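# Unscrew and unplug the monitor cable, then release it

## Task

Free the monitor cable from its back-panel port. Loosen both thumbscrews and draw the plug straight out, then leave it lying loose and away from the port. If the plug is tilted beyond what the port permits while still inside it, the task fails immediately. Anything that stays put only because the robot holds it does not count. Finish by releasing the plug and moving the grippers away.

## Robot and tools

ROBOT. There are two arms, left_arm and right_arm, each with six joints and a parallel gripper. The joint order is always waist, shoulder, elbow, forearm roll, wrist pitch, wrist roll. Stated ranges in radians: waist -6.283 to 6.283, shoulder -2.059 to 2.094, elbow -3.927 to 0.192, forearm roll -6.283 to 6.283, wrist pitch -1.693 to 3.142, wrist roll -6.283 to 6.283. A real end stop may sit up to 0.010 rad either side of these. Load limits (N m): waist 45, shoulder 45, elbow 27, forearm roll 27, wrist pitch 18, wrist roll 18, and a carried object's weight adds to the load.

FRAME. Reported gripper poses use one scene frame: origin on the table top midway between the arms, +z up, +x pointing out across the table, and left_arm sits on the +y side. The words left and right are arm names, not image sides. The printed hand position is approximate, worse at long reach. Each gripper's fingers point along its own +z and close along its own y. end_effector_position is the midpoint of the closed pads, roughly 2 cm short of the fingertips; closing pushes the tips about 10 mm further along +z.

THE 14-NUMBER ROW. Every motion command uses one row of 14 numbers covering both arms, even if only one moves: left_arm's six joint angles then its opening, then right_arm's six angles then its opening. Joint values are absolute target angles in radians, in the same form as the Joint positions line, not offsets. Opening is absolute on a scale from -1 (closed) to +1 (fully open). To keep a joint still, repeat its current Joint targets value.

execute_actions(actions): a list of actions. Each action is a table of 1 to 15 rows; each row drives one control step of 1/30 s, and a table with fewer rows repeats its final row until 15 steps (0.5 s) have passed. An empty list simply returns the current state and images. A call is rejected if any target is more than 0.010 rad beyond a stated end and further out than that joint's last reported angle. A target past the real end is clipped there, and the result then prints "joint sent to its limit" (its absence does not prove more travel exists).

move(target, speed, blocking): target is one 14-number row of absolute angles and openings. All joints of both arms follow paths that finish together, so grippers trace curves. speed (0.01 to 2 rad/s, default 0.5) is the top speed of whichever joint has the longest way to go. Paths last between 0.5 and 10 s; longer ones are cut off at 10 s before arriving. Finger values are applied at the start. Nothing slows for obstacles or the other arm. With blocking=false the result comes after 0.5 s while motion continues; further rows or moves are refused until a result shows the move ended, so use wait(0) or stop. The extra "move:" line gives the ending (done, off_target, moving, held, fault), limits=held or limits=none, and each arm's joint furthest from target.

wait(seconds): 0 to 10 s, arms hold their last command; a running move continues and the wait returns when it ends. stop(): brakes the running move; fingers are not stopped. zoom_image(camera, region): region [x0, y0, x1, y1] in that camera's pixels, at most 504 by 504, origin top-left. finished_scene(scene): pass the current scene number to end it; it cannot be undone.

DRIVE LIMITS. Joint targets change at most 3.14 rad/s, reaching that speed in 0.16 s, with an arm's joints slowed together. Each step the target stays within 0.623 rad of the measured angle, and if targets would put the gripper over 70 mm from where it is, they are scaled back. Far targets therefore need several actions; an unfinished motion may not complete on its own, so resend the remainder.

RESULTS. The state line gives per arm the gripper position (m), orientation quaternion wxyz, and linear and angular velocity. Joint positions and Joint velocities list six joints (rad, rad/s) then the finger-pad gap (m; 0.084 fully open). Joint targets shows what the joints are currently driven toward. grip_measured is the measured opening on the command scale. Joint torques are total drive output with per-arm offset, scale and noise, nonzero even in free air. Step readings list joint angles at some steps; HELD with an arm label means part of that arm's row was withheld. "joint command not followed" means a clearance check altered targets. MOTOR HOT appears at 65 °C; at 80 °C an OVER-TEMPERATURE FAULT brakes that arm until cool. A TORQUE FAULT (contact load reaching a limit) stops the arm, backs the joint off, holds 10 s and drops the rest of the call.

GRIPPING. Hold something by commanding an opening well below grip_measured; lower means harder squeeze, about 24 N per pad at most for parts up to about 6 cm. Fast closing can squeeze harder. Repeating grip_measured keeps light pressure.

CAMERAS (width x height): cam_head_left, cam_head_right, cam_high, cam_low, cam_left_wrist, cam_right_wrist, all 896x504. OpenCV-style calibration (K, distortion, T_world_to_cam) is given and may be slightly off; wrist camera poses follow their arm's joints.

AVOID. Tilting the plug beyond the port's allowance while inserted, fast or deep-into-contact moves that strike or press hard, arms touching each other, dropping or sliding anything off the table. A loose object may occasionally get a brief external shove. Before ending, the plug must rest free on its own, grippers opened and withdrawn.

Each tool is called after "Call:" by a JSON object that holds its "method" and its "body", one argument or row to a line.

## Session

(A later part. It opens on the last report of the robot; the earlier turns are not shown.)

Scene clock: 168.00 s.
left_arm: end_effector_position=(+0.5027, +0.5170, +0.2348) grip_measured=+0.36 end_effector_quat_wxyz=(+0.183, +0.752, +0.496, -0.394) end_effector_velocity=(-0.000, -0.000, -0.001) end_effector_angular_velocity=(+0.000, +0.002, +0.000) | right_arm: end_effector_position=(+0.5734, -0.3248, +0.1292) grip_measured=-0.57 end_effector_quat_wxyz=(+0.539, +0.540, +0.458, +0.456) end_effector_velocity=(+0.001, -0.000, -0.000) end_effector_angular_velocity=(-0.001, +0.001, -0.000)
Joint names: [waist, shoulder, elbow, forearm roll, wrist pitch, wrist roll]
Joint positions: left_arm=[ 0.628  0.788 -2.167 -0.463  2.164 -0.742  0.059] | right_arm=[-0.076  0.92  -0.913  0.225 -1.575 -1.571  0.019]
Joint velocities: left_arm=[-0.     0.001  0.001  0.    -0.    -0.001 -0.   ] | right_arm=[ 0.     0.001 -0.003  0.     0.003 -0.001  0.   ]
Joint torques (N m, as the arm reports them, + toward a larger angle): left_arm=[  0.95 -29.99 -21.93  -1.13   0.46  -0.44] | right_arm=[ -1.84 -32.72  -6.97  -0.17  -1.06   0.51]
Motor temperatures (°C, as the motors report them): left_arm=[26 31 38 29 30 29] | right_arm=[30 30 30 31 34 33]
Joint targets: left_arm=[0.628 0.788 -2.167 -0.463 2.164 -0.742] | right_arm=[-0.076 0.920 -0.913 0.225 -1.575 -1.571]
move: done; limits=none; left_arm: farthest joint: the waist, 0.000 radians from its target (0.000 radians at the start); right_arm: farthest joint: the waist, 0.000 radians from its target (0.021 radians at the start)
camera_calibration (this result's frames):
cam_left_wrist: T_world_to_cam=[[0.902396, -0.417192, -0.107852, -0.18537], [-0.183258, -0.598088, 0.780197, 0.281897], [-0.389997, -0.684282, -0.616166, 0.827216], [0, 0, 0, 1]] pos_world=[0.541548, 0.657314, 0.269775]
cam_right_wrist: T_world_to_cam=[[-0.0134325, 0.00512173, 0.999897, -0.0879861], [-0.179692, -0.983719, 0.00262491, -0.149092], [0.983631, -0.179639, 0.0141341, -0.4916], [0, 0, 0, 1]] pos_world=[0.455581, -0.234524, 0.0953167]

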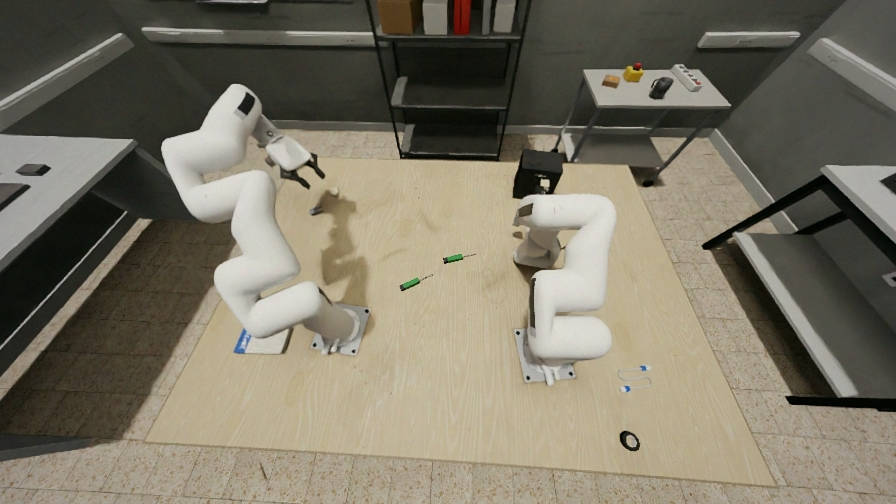

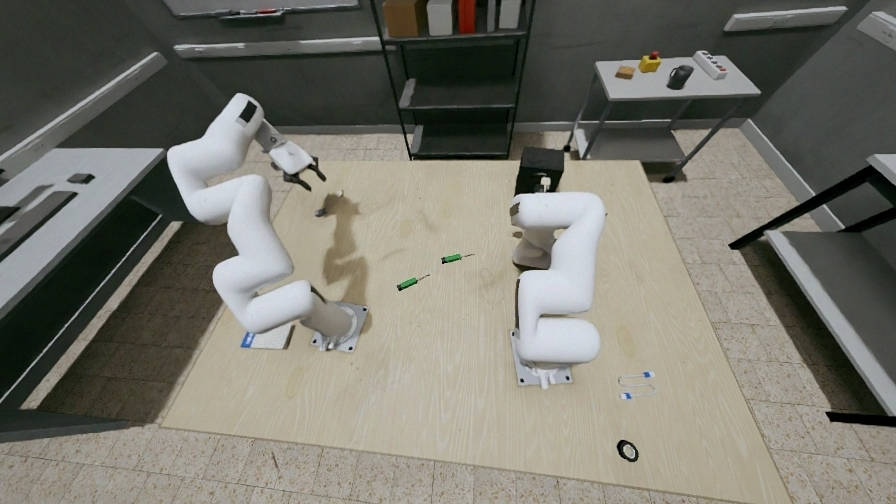

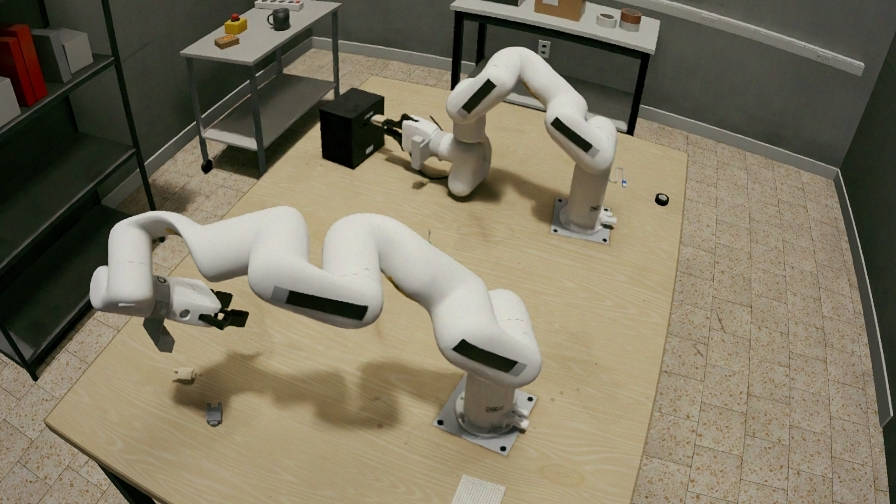

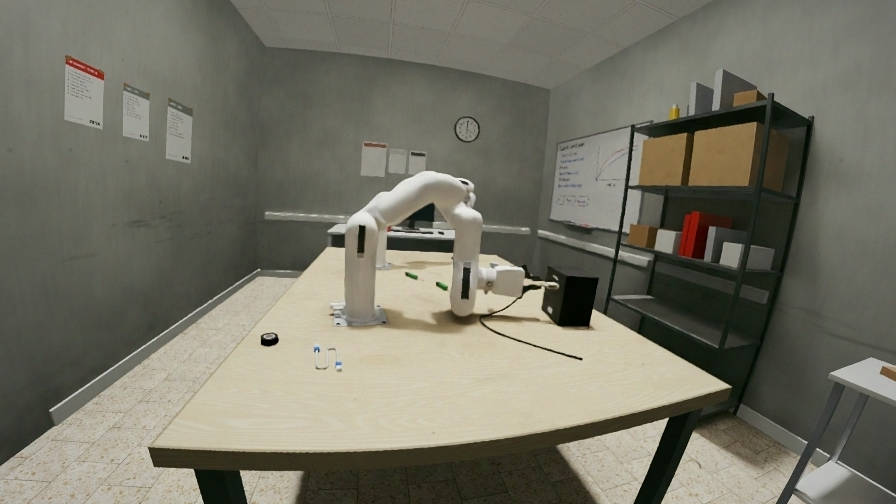

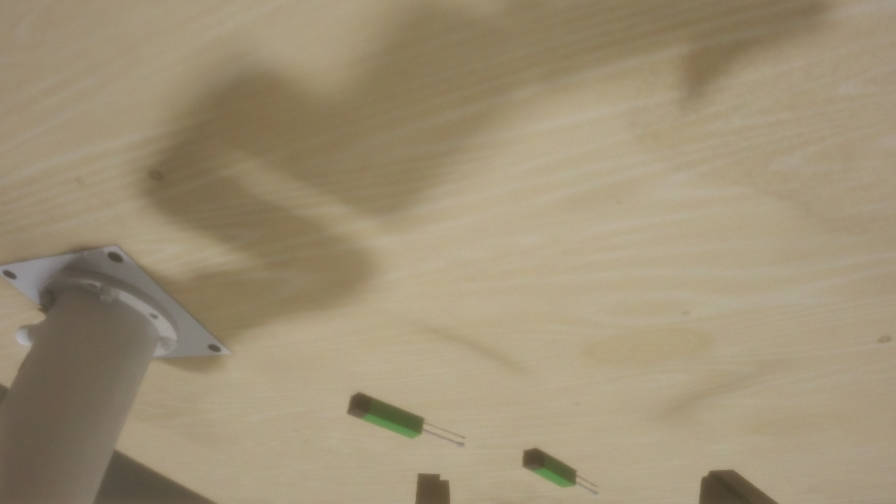

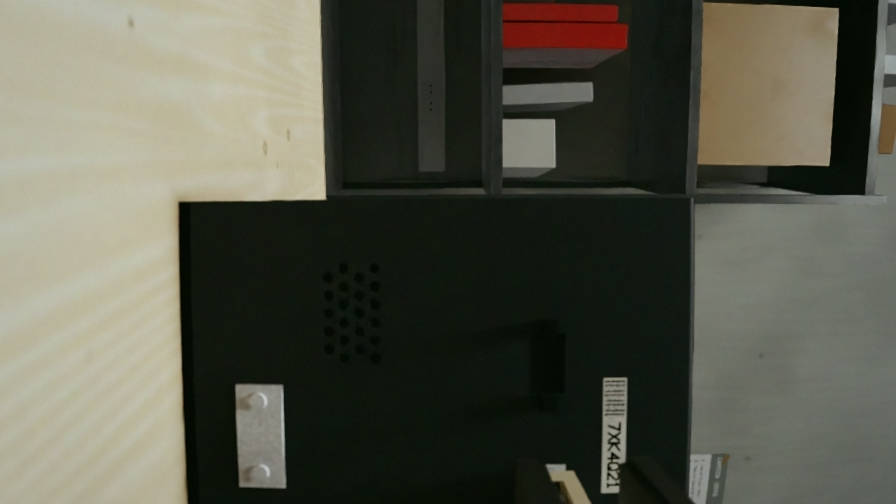

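Call:
{"method": "execute_actions", "body": {
  "actions": [
    [[0.628,0.788,-2.167,-0.463,2.164,-0.742,0.37,-0.077,0.92,-0.922,0.225,-1.564,-1.571,-0.55]],
    [[0.628,0.788,-2.167,-0.463,2.164,-0.742,0.37,-0.077,0.92,-0.922,0.225,-1.564,-1.571,-0.75]],
    [[0.628,0.788,-2.167,-0.463,2.164,-0.742,0.37,-0.077,0.92,-0.922,0.225,-1.564,-1.571,-1]],
    []
  ]
}}

Scene clock: 186.17 s.
left_arm: end_effector_position=(+0.5027, +0.5170, +0.2348) grip_measured=+0.36 end_effector_quat_wxyz=(+0.183, +0.752, +0.496, -0.394) end_effector_velocity=(-0.000, -0.000, +0.000) end_effector_angular_velocity=(-0.000, +0.000, +0.000) | right_arm: end_effector_position=(+0.5766, -0.3254, +0.1287) grip_measured=-0.86 end_effector_quat_wxyz=(+0.538, +0.541, +0.458, +0.456) end_effector_velocity=(-0.000, +0.000, +0.002) end_effector_angular_velocity=(-0.001, -0.004, -0.000)
Joint names: [waist, shoulder, elbow, forearm roll, wrist pitch, wrist roll]
Joint positions: left_arm=[ 0.628  0.788 -2.167 -0.463  2.164 -0.742  0.059] | right_arm=[-0.077  0.92  -0.922  0.225 -1.563 -1.571  0.006]
Joint velocities: left_arm=[ 0.     0.    -0.    -0.     0.001 -0.001  0.   ] | right_arm=[-0.    -0.001  0.    -0.    -0.003 -0.    -0.   ]
Joint torques (N m, as the arm reports them, + toward a larger angle): left_arm=[ -0.03 -30.48 -22.1   -0.96   0.43  -0.55] | right_arm=[ -1.64 -36.8   -7.78  -0.27  -2.84   0.38]
Motor temperatures (°C, as the motors report them): left_arm=[26 31 38 29 30 29] | right_arm=[29 30 30 30 34 33]
Joint targets: left_arm=[0.628 0.788 -2.167 -0.463 2.164 -0.742] | right_arm=[-0.077 0.920 -0.922 0.225 -1.564 -1.571]
Step readings (joint positions; steps 1 to 15: 1st action; 16 to 30: 2nd action; 31 to 45: 3rd action):
0: left_arm=[0.628 0.788 -2.167 -0.463 2.164 -0.742] | right_arm=[-0.076 0.920 -0.914 0.225 -1.575 -1.571]
1: left_arm=[0.628 0.788 -2.167 -0.463 2.164 -0.742] | right_arm=[-0.076 0.920 -0.914 0.225 -1.574 -1.571]
2: left_arm=[0.628 0.788 -2.167 -0.463 2.164 -0.742] | right_arm=[-0.076 0.920 -0.916 0.225 -1.572 -1.571]
4: left_arm=[0.628 0.788 -2.167 -0.463 2.164 -0.742] | right_arm=[-0.077 0.920 -0.920 0.225 -1.567 -1.571]
8: left_arm=[0.628 0.788 -2.167 -0.463 2.164 -0.742] | right_arm=[-0.077 0.920 -0.922 0.225 -1.565 -1.571]
15: left_arm=[0.628 0.788 -2.167 -0.463 2.164 -0.742] | right_arm=[-0.077 0.920 -0.922 0.225 -1.564 -1.571]
16: left_arm=[0.628 0.788 -2.167 -0.463 2.164 -0.742] | right_arm=[-0.077 0.920 -0.922 0.225 -1.564 -1.571]
17: left_arm=[0.628 0.788 -2.167 -0.463 2.164 -0.742] | right_arm=[-0.077 0.920 -0.922 0.225 -1.564 -1.571]
19: left_arm=[0.628 0.788 -2.167 -0.463 2.164 -0.742] | right_arm=[-0.077 0.920 -0.922 0.225 -1.564 -1.571]
23: left_arm=[0.628 0.788 -2.167 -0.463 2.164 -0.742] | right_arm=[-0.077 0.920 -0.922 0.225 -1.564 -1.571]
30: left_arm=[0.628 0.788 -2.167 -0.463 2.164 -0.742] | right_arm=[-0.077 0.920 -0.922 0.225 -1.564 -1.571]
31: left_arm=[0.628 0.788 -2.167 -0.463 2.164 -0.742] | right_arm=[-0.077 0.920 -0.922 0.225 -1.562 -1.571]
32: left_arm=[0.628 0.788 -2.167 -0.463 2.164 -0.742] | right_arm=[-0.077 0.921 -0.922 0.225 -1.562 -1.571]
34: left_arm=[0.628 0.788 -2.167 -0.463 2.164 -0.742] | right_arm=[-0.077 0.921 -0.922 0.225 -1.563 -1.571]
38: left_arm=[0.628 0.788 -2.167 -0.463 2.164 -0.742] | right_arm=[-0.077 0.921 -0.922 0.225 -1.563 -1.571]
45: Joint positions above
camera_calibration (this result's frames):
cam_left_wrist: T_world_to_cam=[[0.902396, -0.417191, -0.107852, -0.18537], [-0.183258, -0.598088, 0.780197, 0.281897], [-0.389996, -0.684282, -0.616166, 0.827216], [0, 0, 0, 1]] pos_world=[0.541548, 0.657314, 0.269775]
cam_right_wrist: T_world_to_cam=[[-0.0097013, 0.00261487, 0.99995, -0.0904063], [-0.180696, -0.983539, 0.000818886, -0.148286], [0.983491, -0.180679, 0.0100141, -0.494539], [0, 0, 0, 1]] pos_world=[0.458703, -0.234961, 0.0954755]

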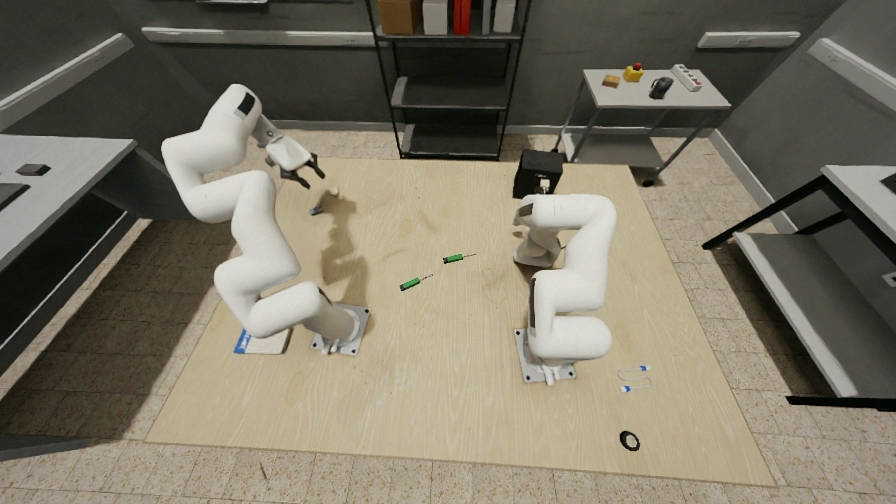

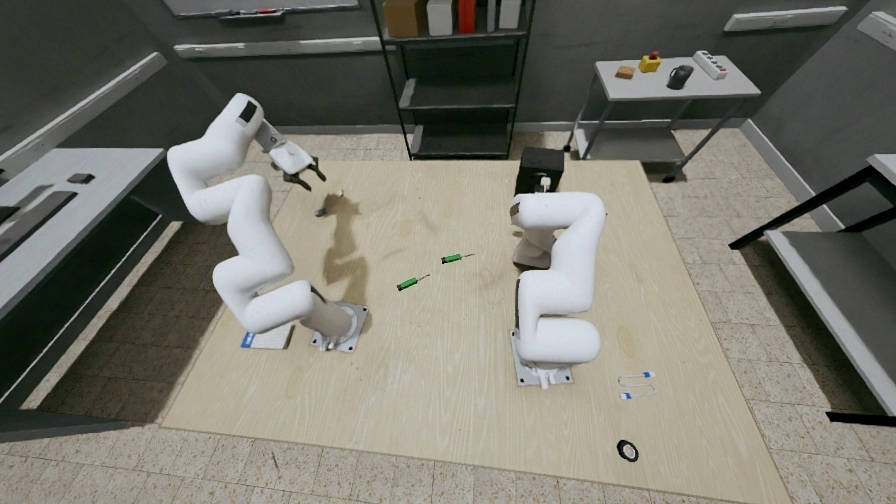

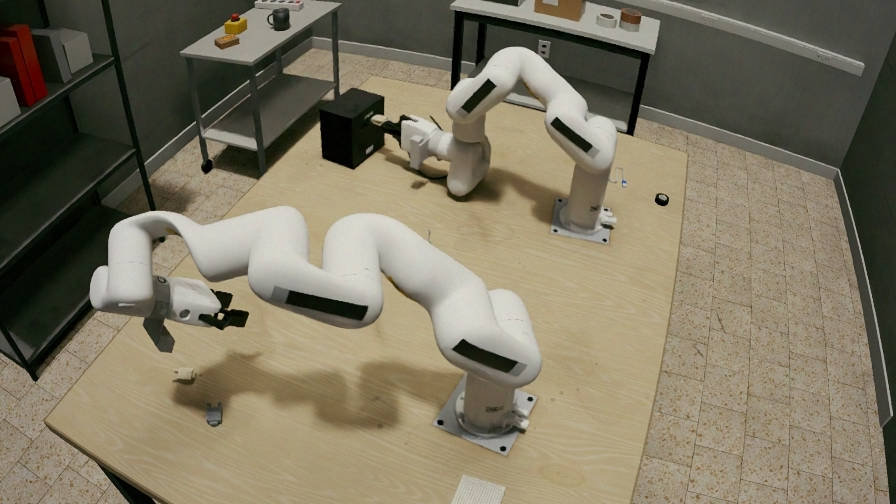

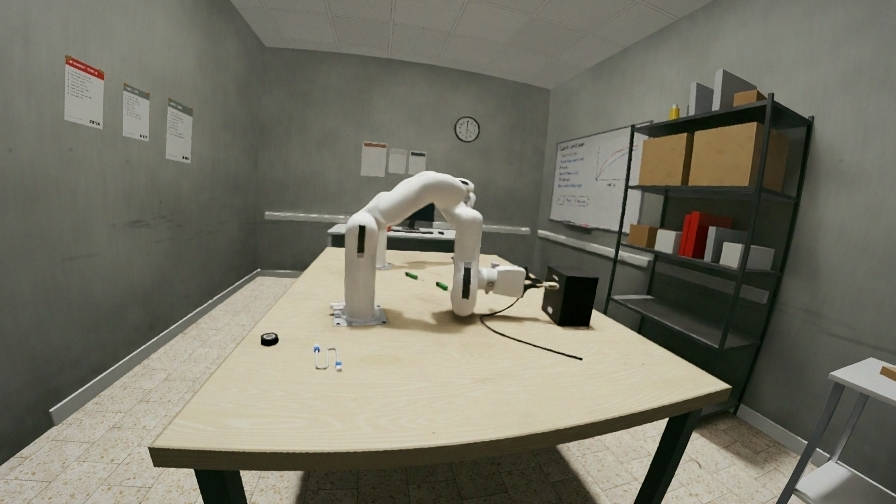

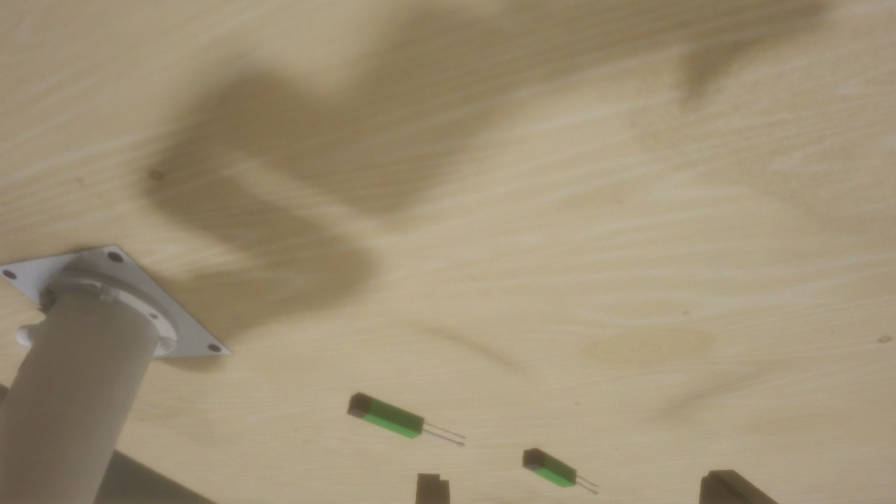

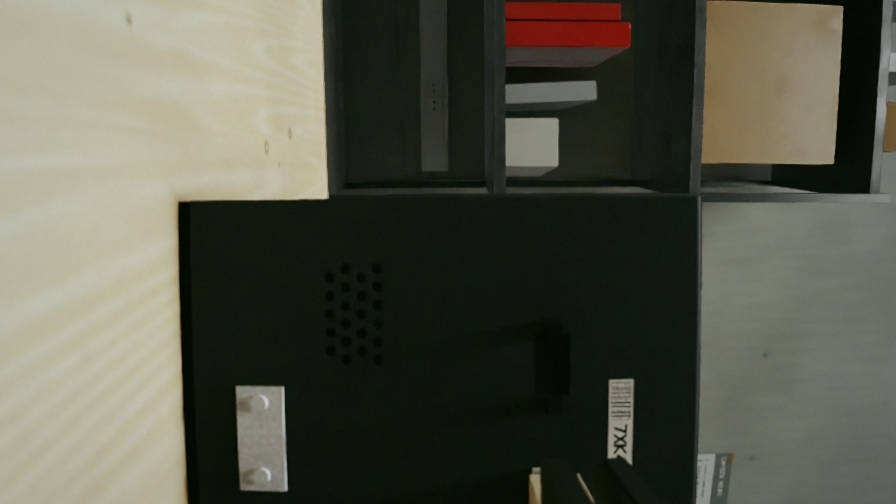

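Call:
{"method": "execute_actions", "body": {
  "actions": [
    [[0.628,0.788,-2.167,-0.463,2.164,-0.742,0.37,-0.0771,0.92,-0.9203,0.225,-1.5554,-1.771,-1]],
    [[0.628,0.788,-2.167,-0.463,2.164,-0.742,0.37,-0.0779,0.92,-0.9188,0.225,-1.55,-1.971,-1]],
    [[0.628,0.788,-2.167,-0.463,2.164,-0.742,0.37,-0.0794,0.92,-0.9174,0.225,-1.5453,-2.171,-1]]
  ]
}}

Scene clock: 196.63 s.
left_arm: end_effector_position=(+0.5027, +0.5170, +0.2348) grip_measured=+0.36 end_effector_quat_wxyz=(+0.183, +0.752, +0.496, -0.394) end_effector_velocity=(-0.000, +0.000, +0.000) end_effector_angular_velocity=(-0.000, +0.000, -0.000) | right_arm: end_effector_position=(+0.5766, -0.3267, +0.1232) grip_measured=-0.86 end_effector_quat_wxyz=(+0.642, +0.387, +0.604, +0.273) end_effector_velocity=(+0.000, +0.000, +0.000) end_effector_angular_velocity=(-0.026, +0.005, +0.001)
Joint names: [waist, shoulder, elbow, forearm roll, wrist pitch, wrist roll]
Joint positions: left_arm=[ 0.628  0.788 -2.167 -0.463  2.164 -0.742  0.059] | right_arm=[-0.079  0.92  -0.917  0.225 -1.546 -2.169  0.006]
Joint velocities: left_arm=[ 0.    -0.     0.     0.     0.001  0.    -0.   ] | right_arm=[ 0.001 -0.001 -0.     0.001  0.002 -0.027  0.   ]
Joint torques (N m, as the arm reports them, + toward a larger angle): left_arm=[  0.82 -30.19 -21.97  -1.34   0.11  -0.85] | right_arm=[ -5.17 -34.    -9.7    0.35  -0.5    0.22]
Motor temperatures (°C, as the motors report them): left_arm=[26 31 38 29 30 29] | right_arm=[29 30 30 30 34 33]
Joint targets: left_arm=[0.628 0.788 -2.167 -0.463 2.164 -0.742] | right_arm=[-0.079 0.920 -0.917 0.225 -1.545 -2.171]
Step readings (joint positions; steps 1 to 15: 1st action; 16 to 30: 2nd action; 31 to 45: 3rd action):
0: left_arm=[0.628 0.788 -2.167 -0.463 2.164 -0.742] | right_arm=[-0.077 0.920 -0.922 0.225 -1.564 -1.571]
1: left_arm=[0.628 0.788 -2.167 -0.463 2.164 -0.742] | right_arm=[-0.077 0.920 -0.922 0.225 -1.564 -1.572]
2: left_arm=[0.628 0.788 -2.167 -0.463 2.164 -0.742] | right_arm=[-0.077 0.920 -0.922 0.225 -1.564 -1.578]
4: left_arm=[0.628 0.788 -2.167 -0.463 2.164 -0.742] | right_arm=[-0.077 0.920 -0.921 0.225 -1.562 -1.628]
8: left_arm=[0.628 0.788 -2.167 -0.463 2.164 -0.742] | right_arm=[-0.077 0.919 -0.920 0.225 -1.559 -1.738]
15: left_arm=[0.628 0.788 -2.167 -0.463 2.164 -0.742] | right_arm=[-0.077 0.919 -0.920 0.225 -1.557 -1.769]
16: left_arm=[0.628 0.788 -2.167 -0.463 2.164 -0.742] | right_arm=[-0.077 0.919 -0.920 0.225 -1.557 -1.770]
17: left_arm=[0.628 0.788 -2.167 -0.463 2.164 -0.742] | right_arm=[-0.077 0.919 -0.920 0.225 -1.557 -1.777]
19: left_arm=[0.628 0.788 -2.167 -0.463 2.164 -0.742] | right_arm=[-0.077 0.919 -0.920 0.225 -1.556 -1.827]
23: left_arm=[0.628 0.788 -2.167 -0.463 2.164 -0.742] | right_arm=[-0.078 0.919 -0.919 0.225 -1.553 -1.938]
30: left_arm=[0.628 0.788 -2.167 -0.463 2.164 -0.742] | right_arm=[-0.078 0.919 -0.919 0.225 -1.551 -1.969]
31: left_arm=[0.628 0.788 -2.167 -0.463 2.164 -0.742] | right_arm=[-0.078 0.919 -0.919 0.225 -1.551 -1.970]
32: left_arm=[0.628 0.788 -2.167 -0.463 2.164 -0.742] | right_arm=[-0.078 0.920 -0.919 0.225 -1.551 -1.977]
34: left_arm=[0.628 0.788 -2.167 -0.463 2.164 -0.742] | right_arm=[-0.078 0.920 -0.918 0.225 -1.550 -2.027]
38: left_arm=[0.628 0.788 -2.167 -0.463 2.164 -0.742] | right_arm=[-0.079 0.920 -0.918 0.225 -1.547 -2.138]
45: Joint positions above
camera_calibration (this result's frames):
cam_left_wrist: T_world_to_cam=[[0.902396, -0.417192, -0.107852, -0.18537], [-0.183258, -0.598088, 0.780197, 0.281897], [-0.389997, -0.684282, -0.616166, 0.827216], [0, 0, 0, 1]] pos_world=[0.541548, 0.657314, 0.269775]
cam_right_wrist: T_world_to_cam=[[0.100021, 0.555196, 0.825684, 0.0538414], [-0.138105, -0.814066, 0.564114, -0.188144], [0.985354, -0.170455, -0.00474827, -0.490662], [0, 0, 0, 1]] pos_world=[0.452107, -0.26669, 0.059349]

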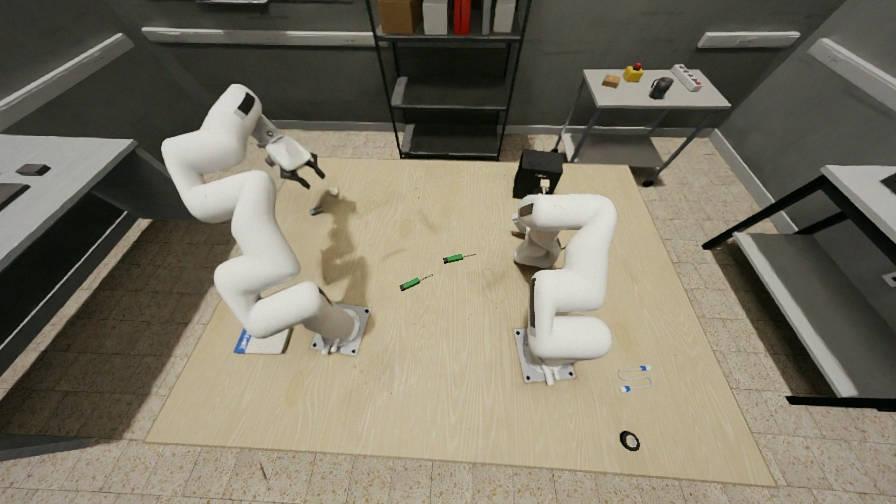

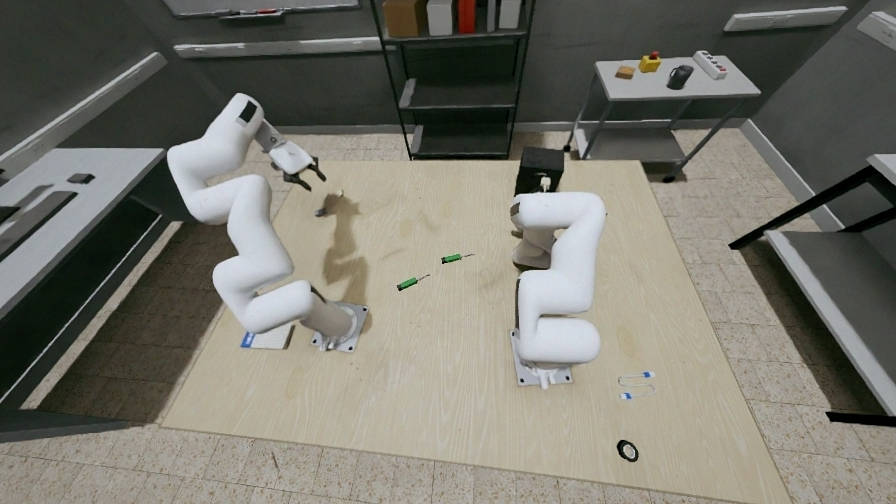

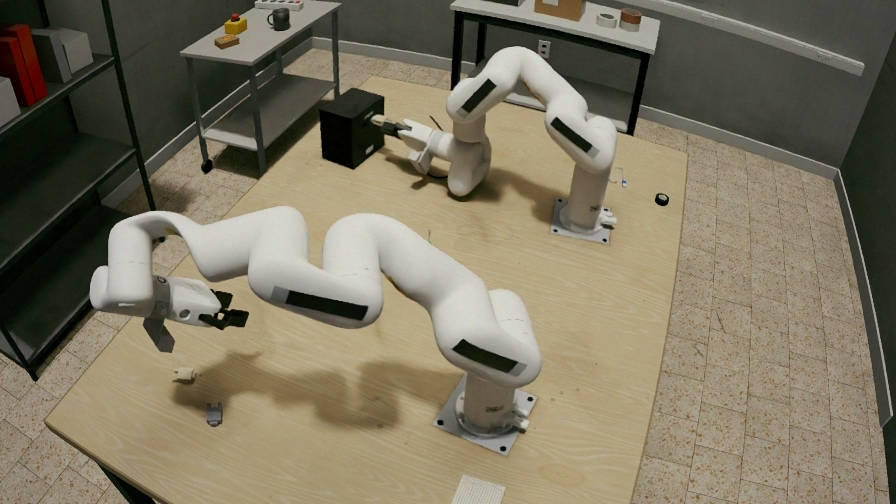

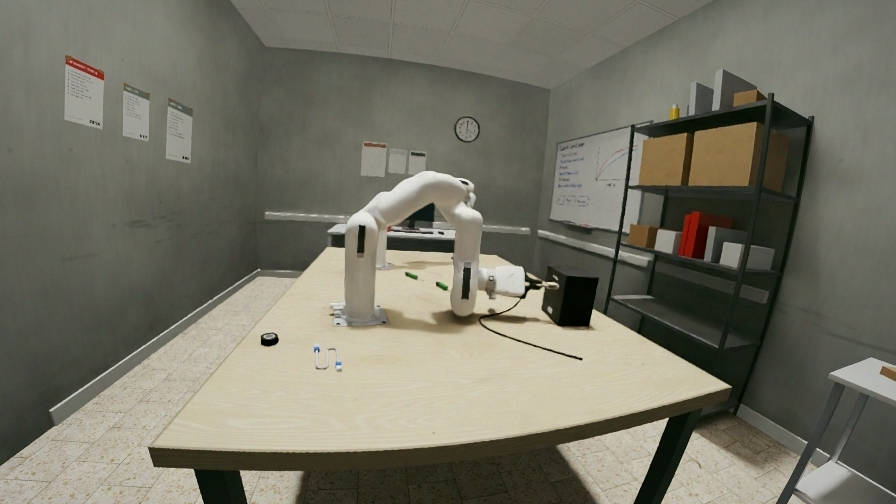

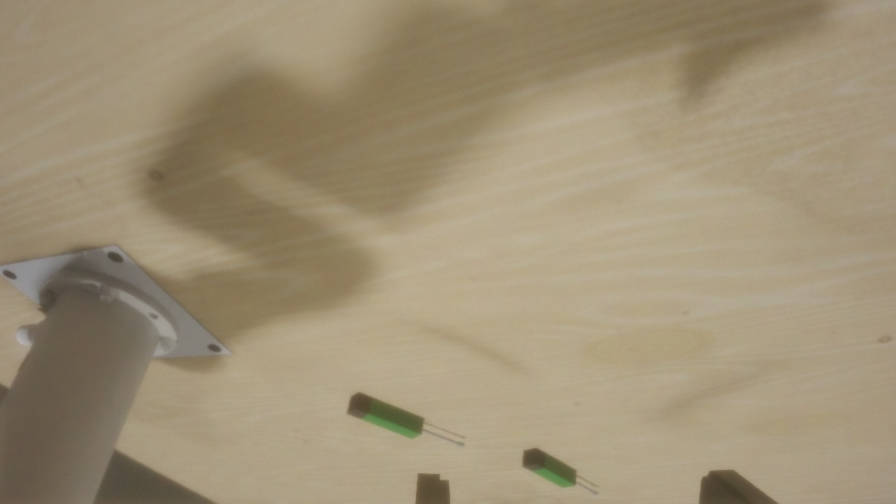

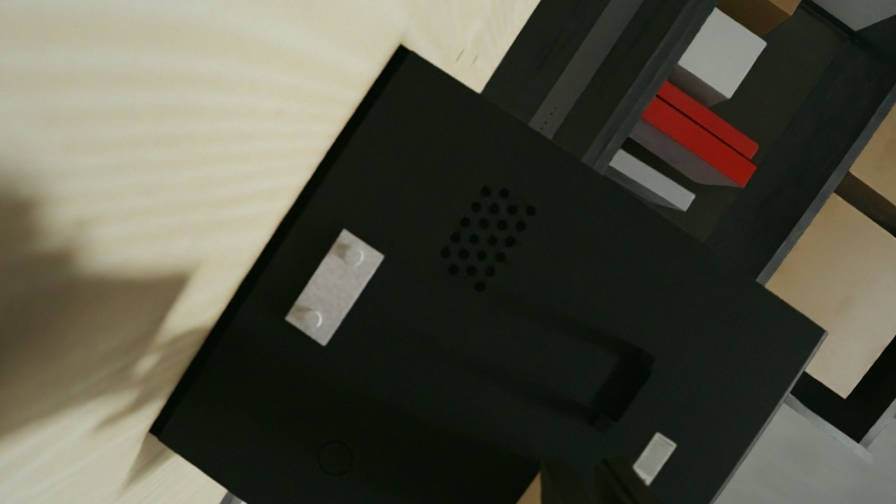

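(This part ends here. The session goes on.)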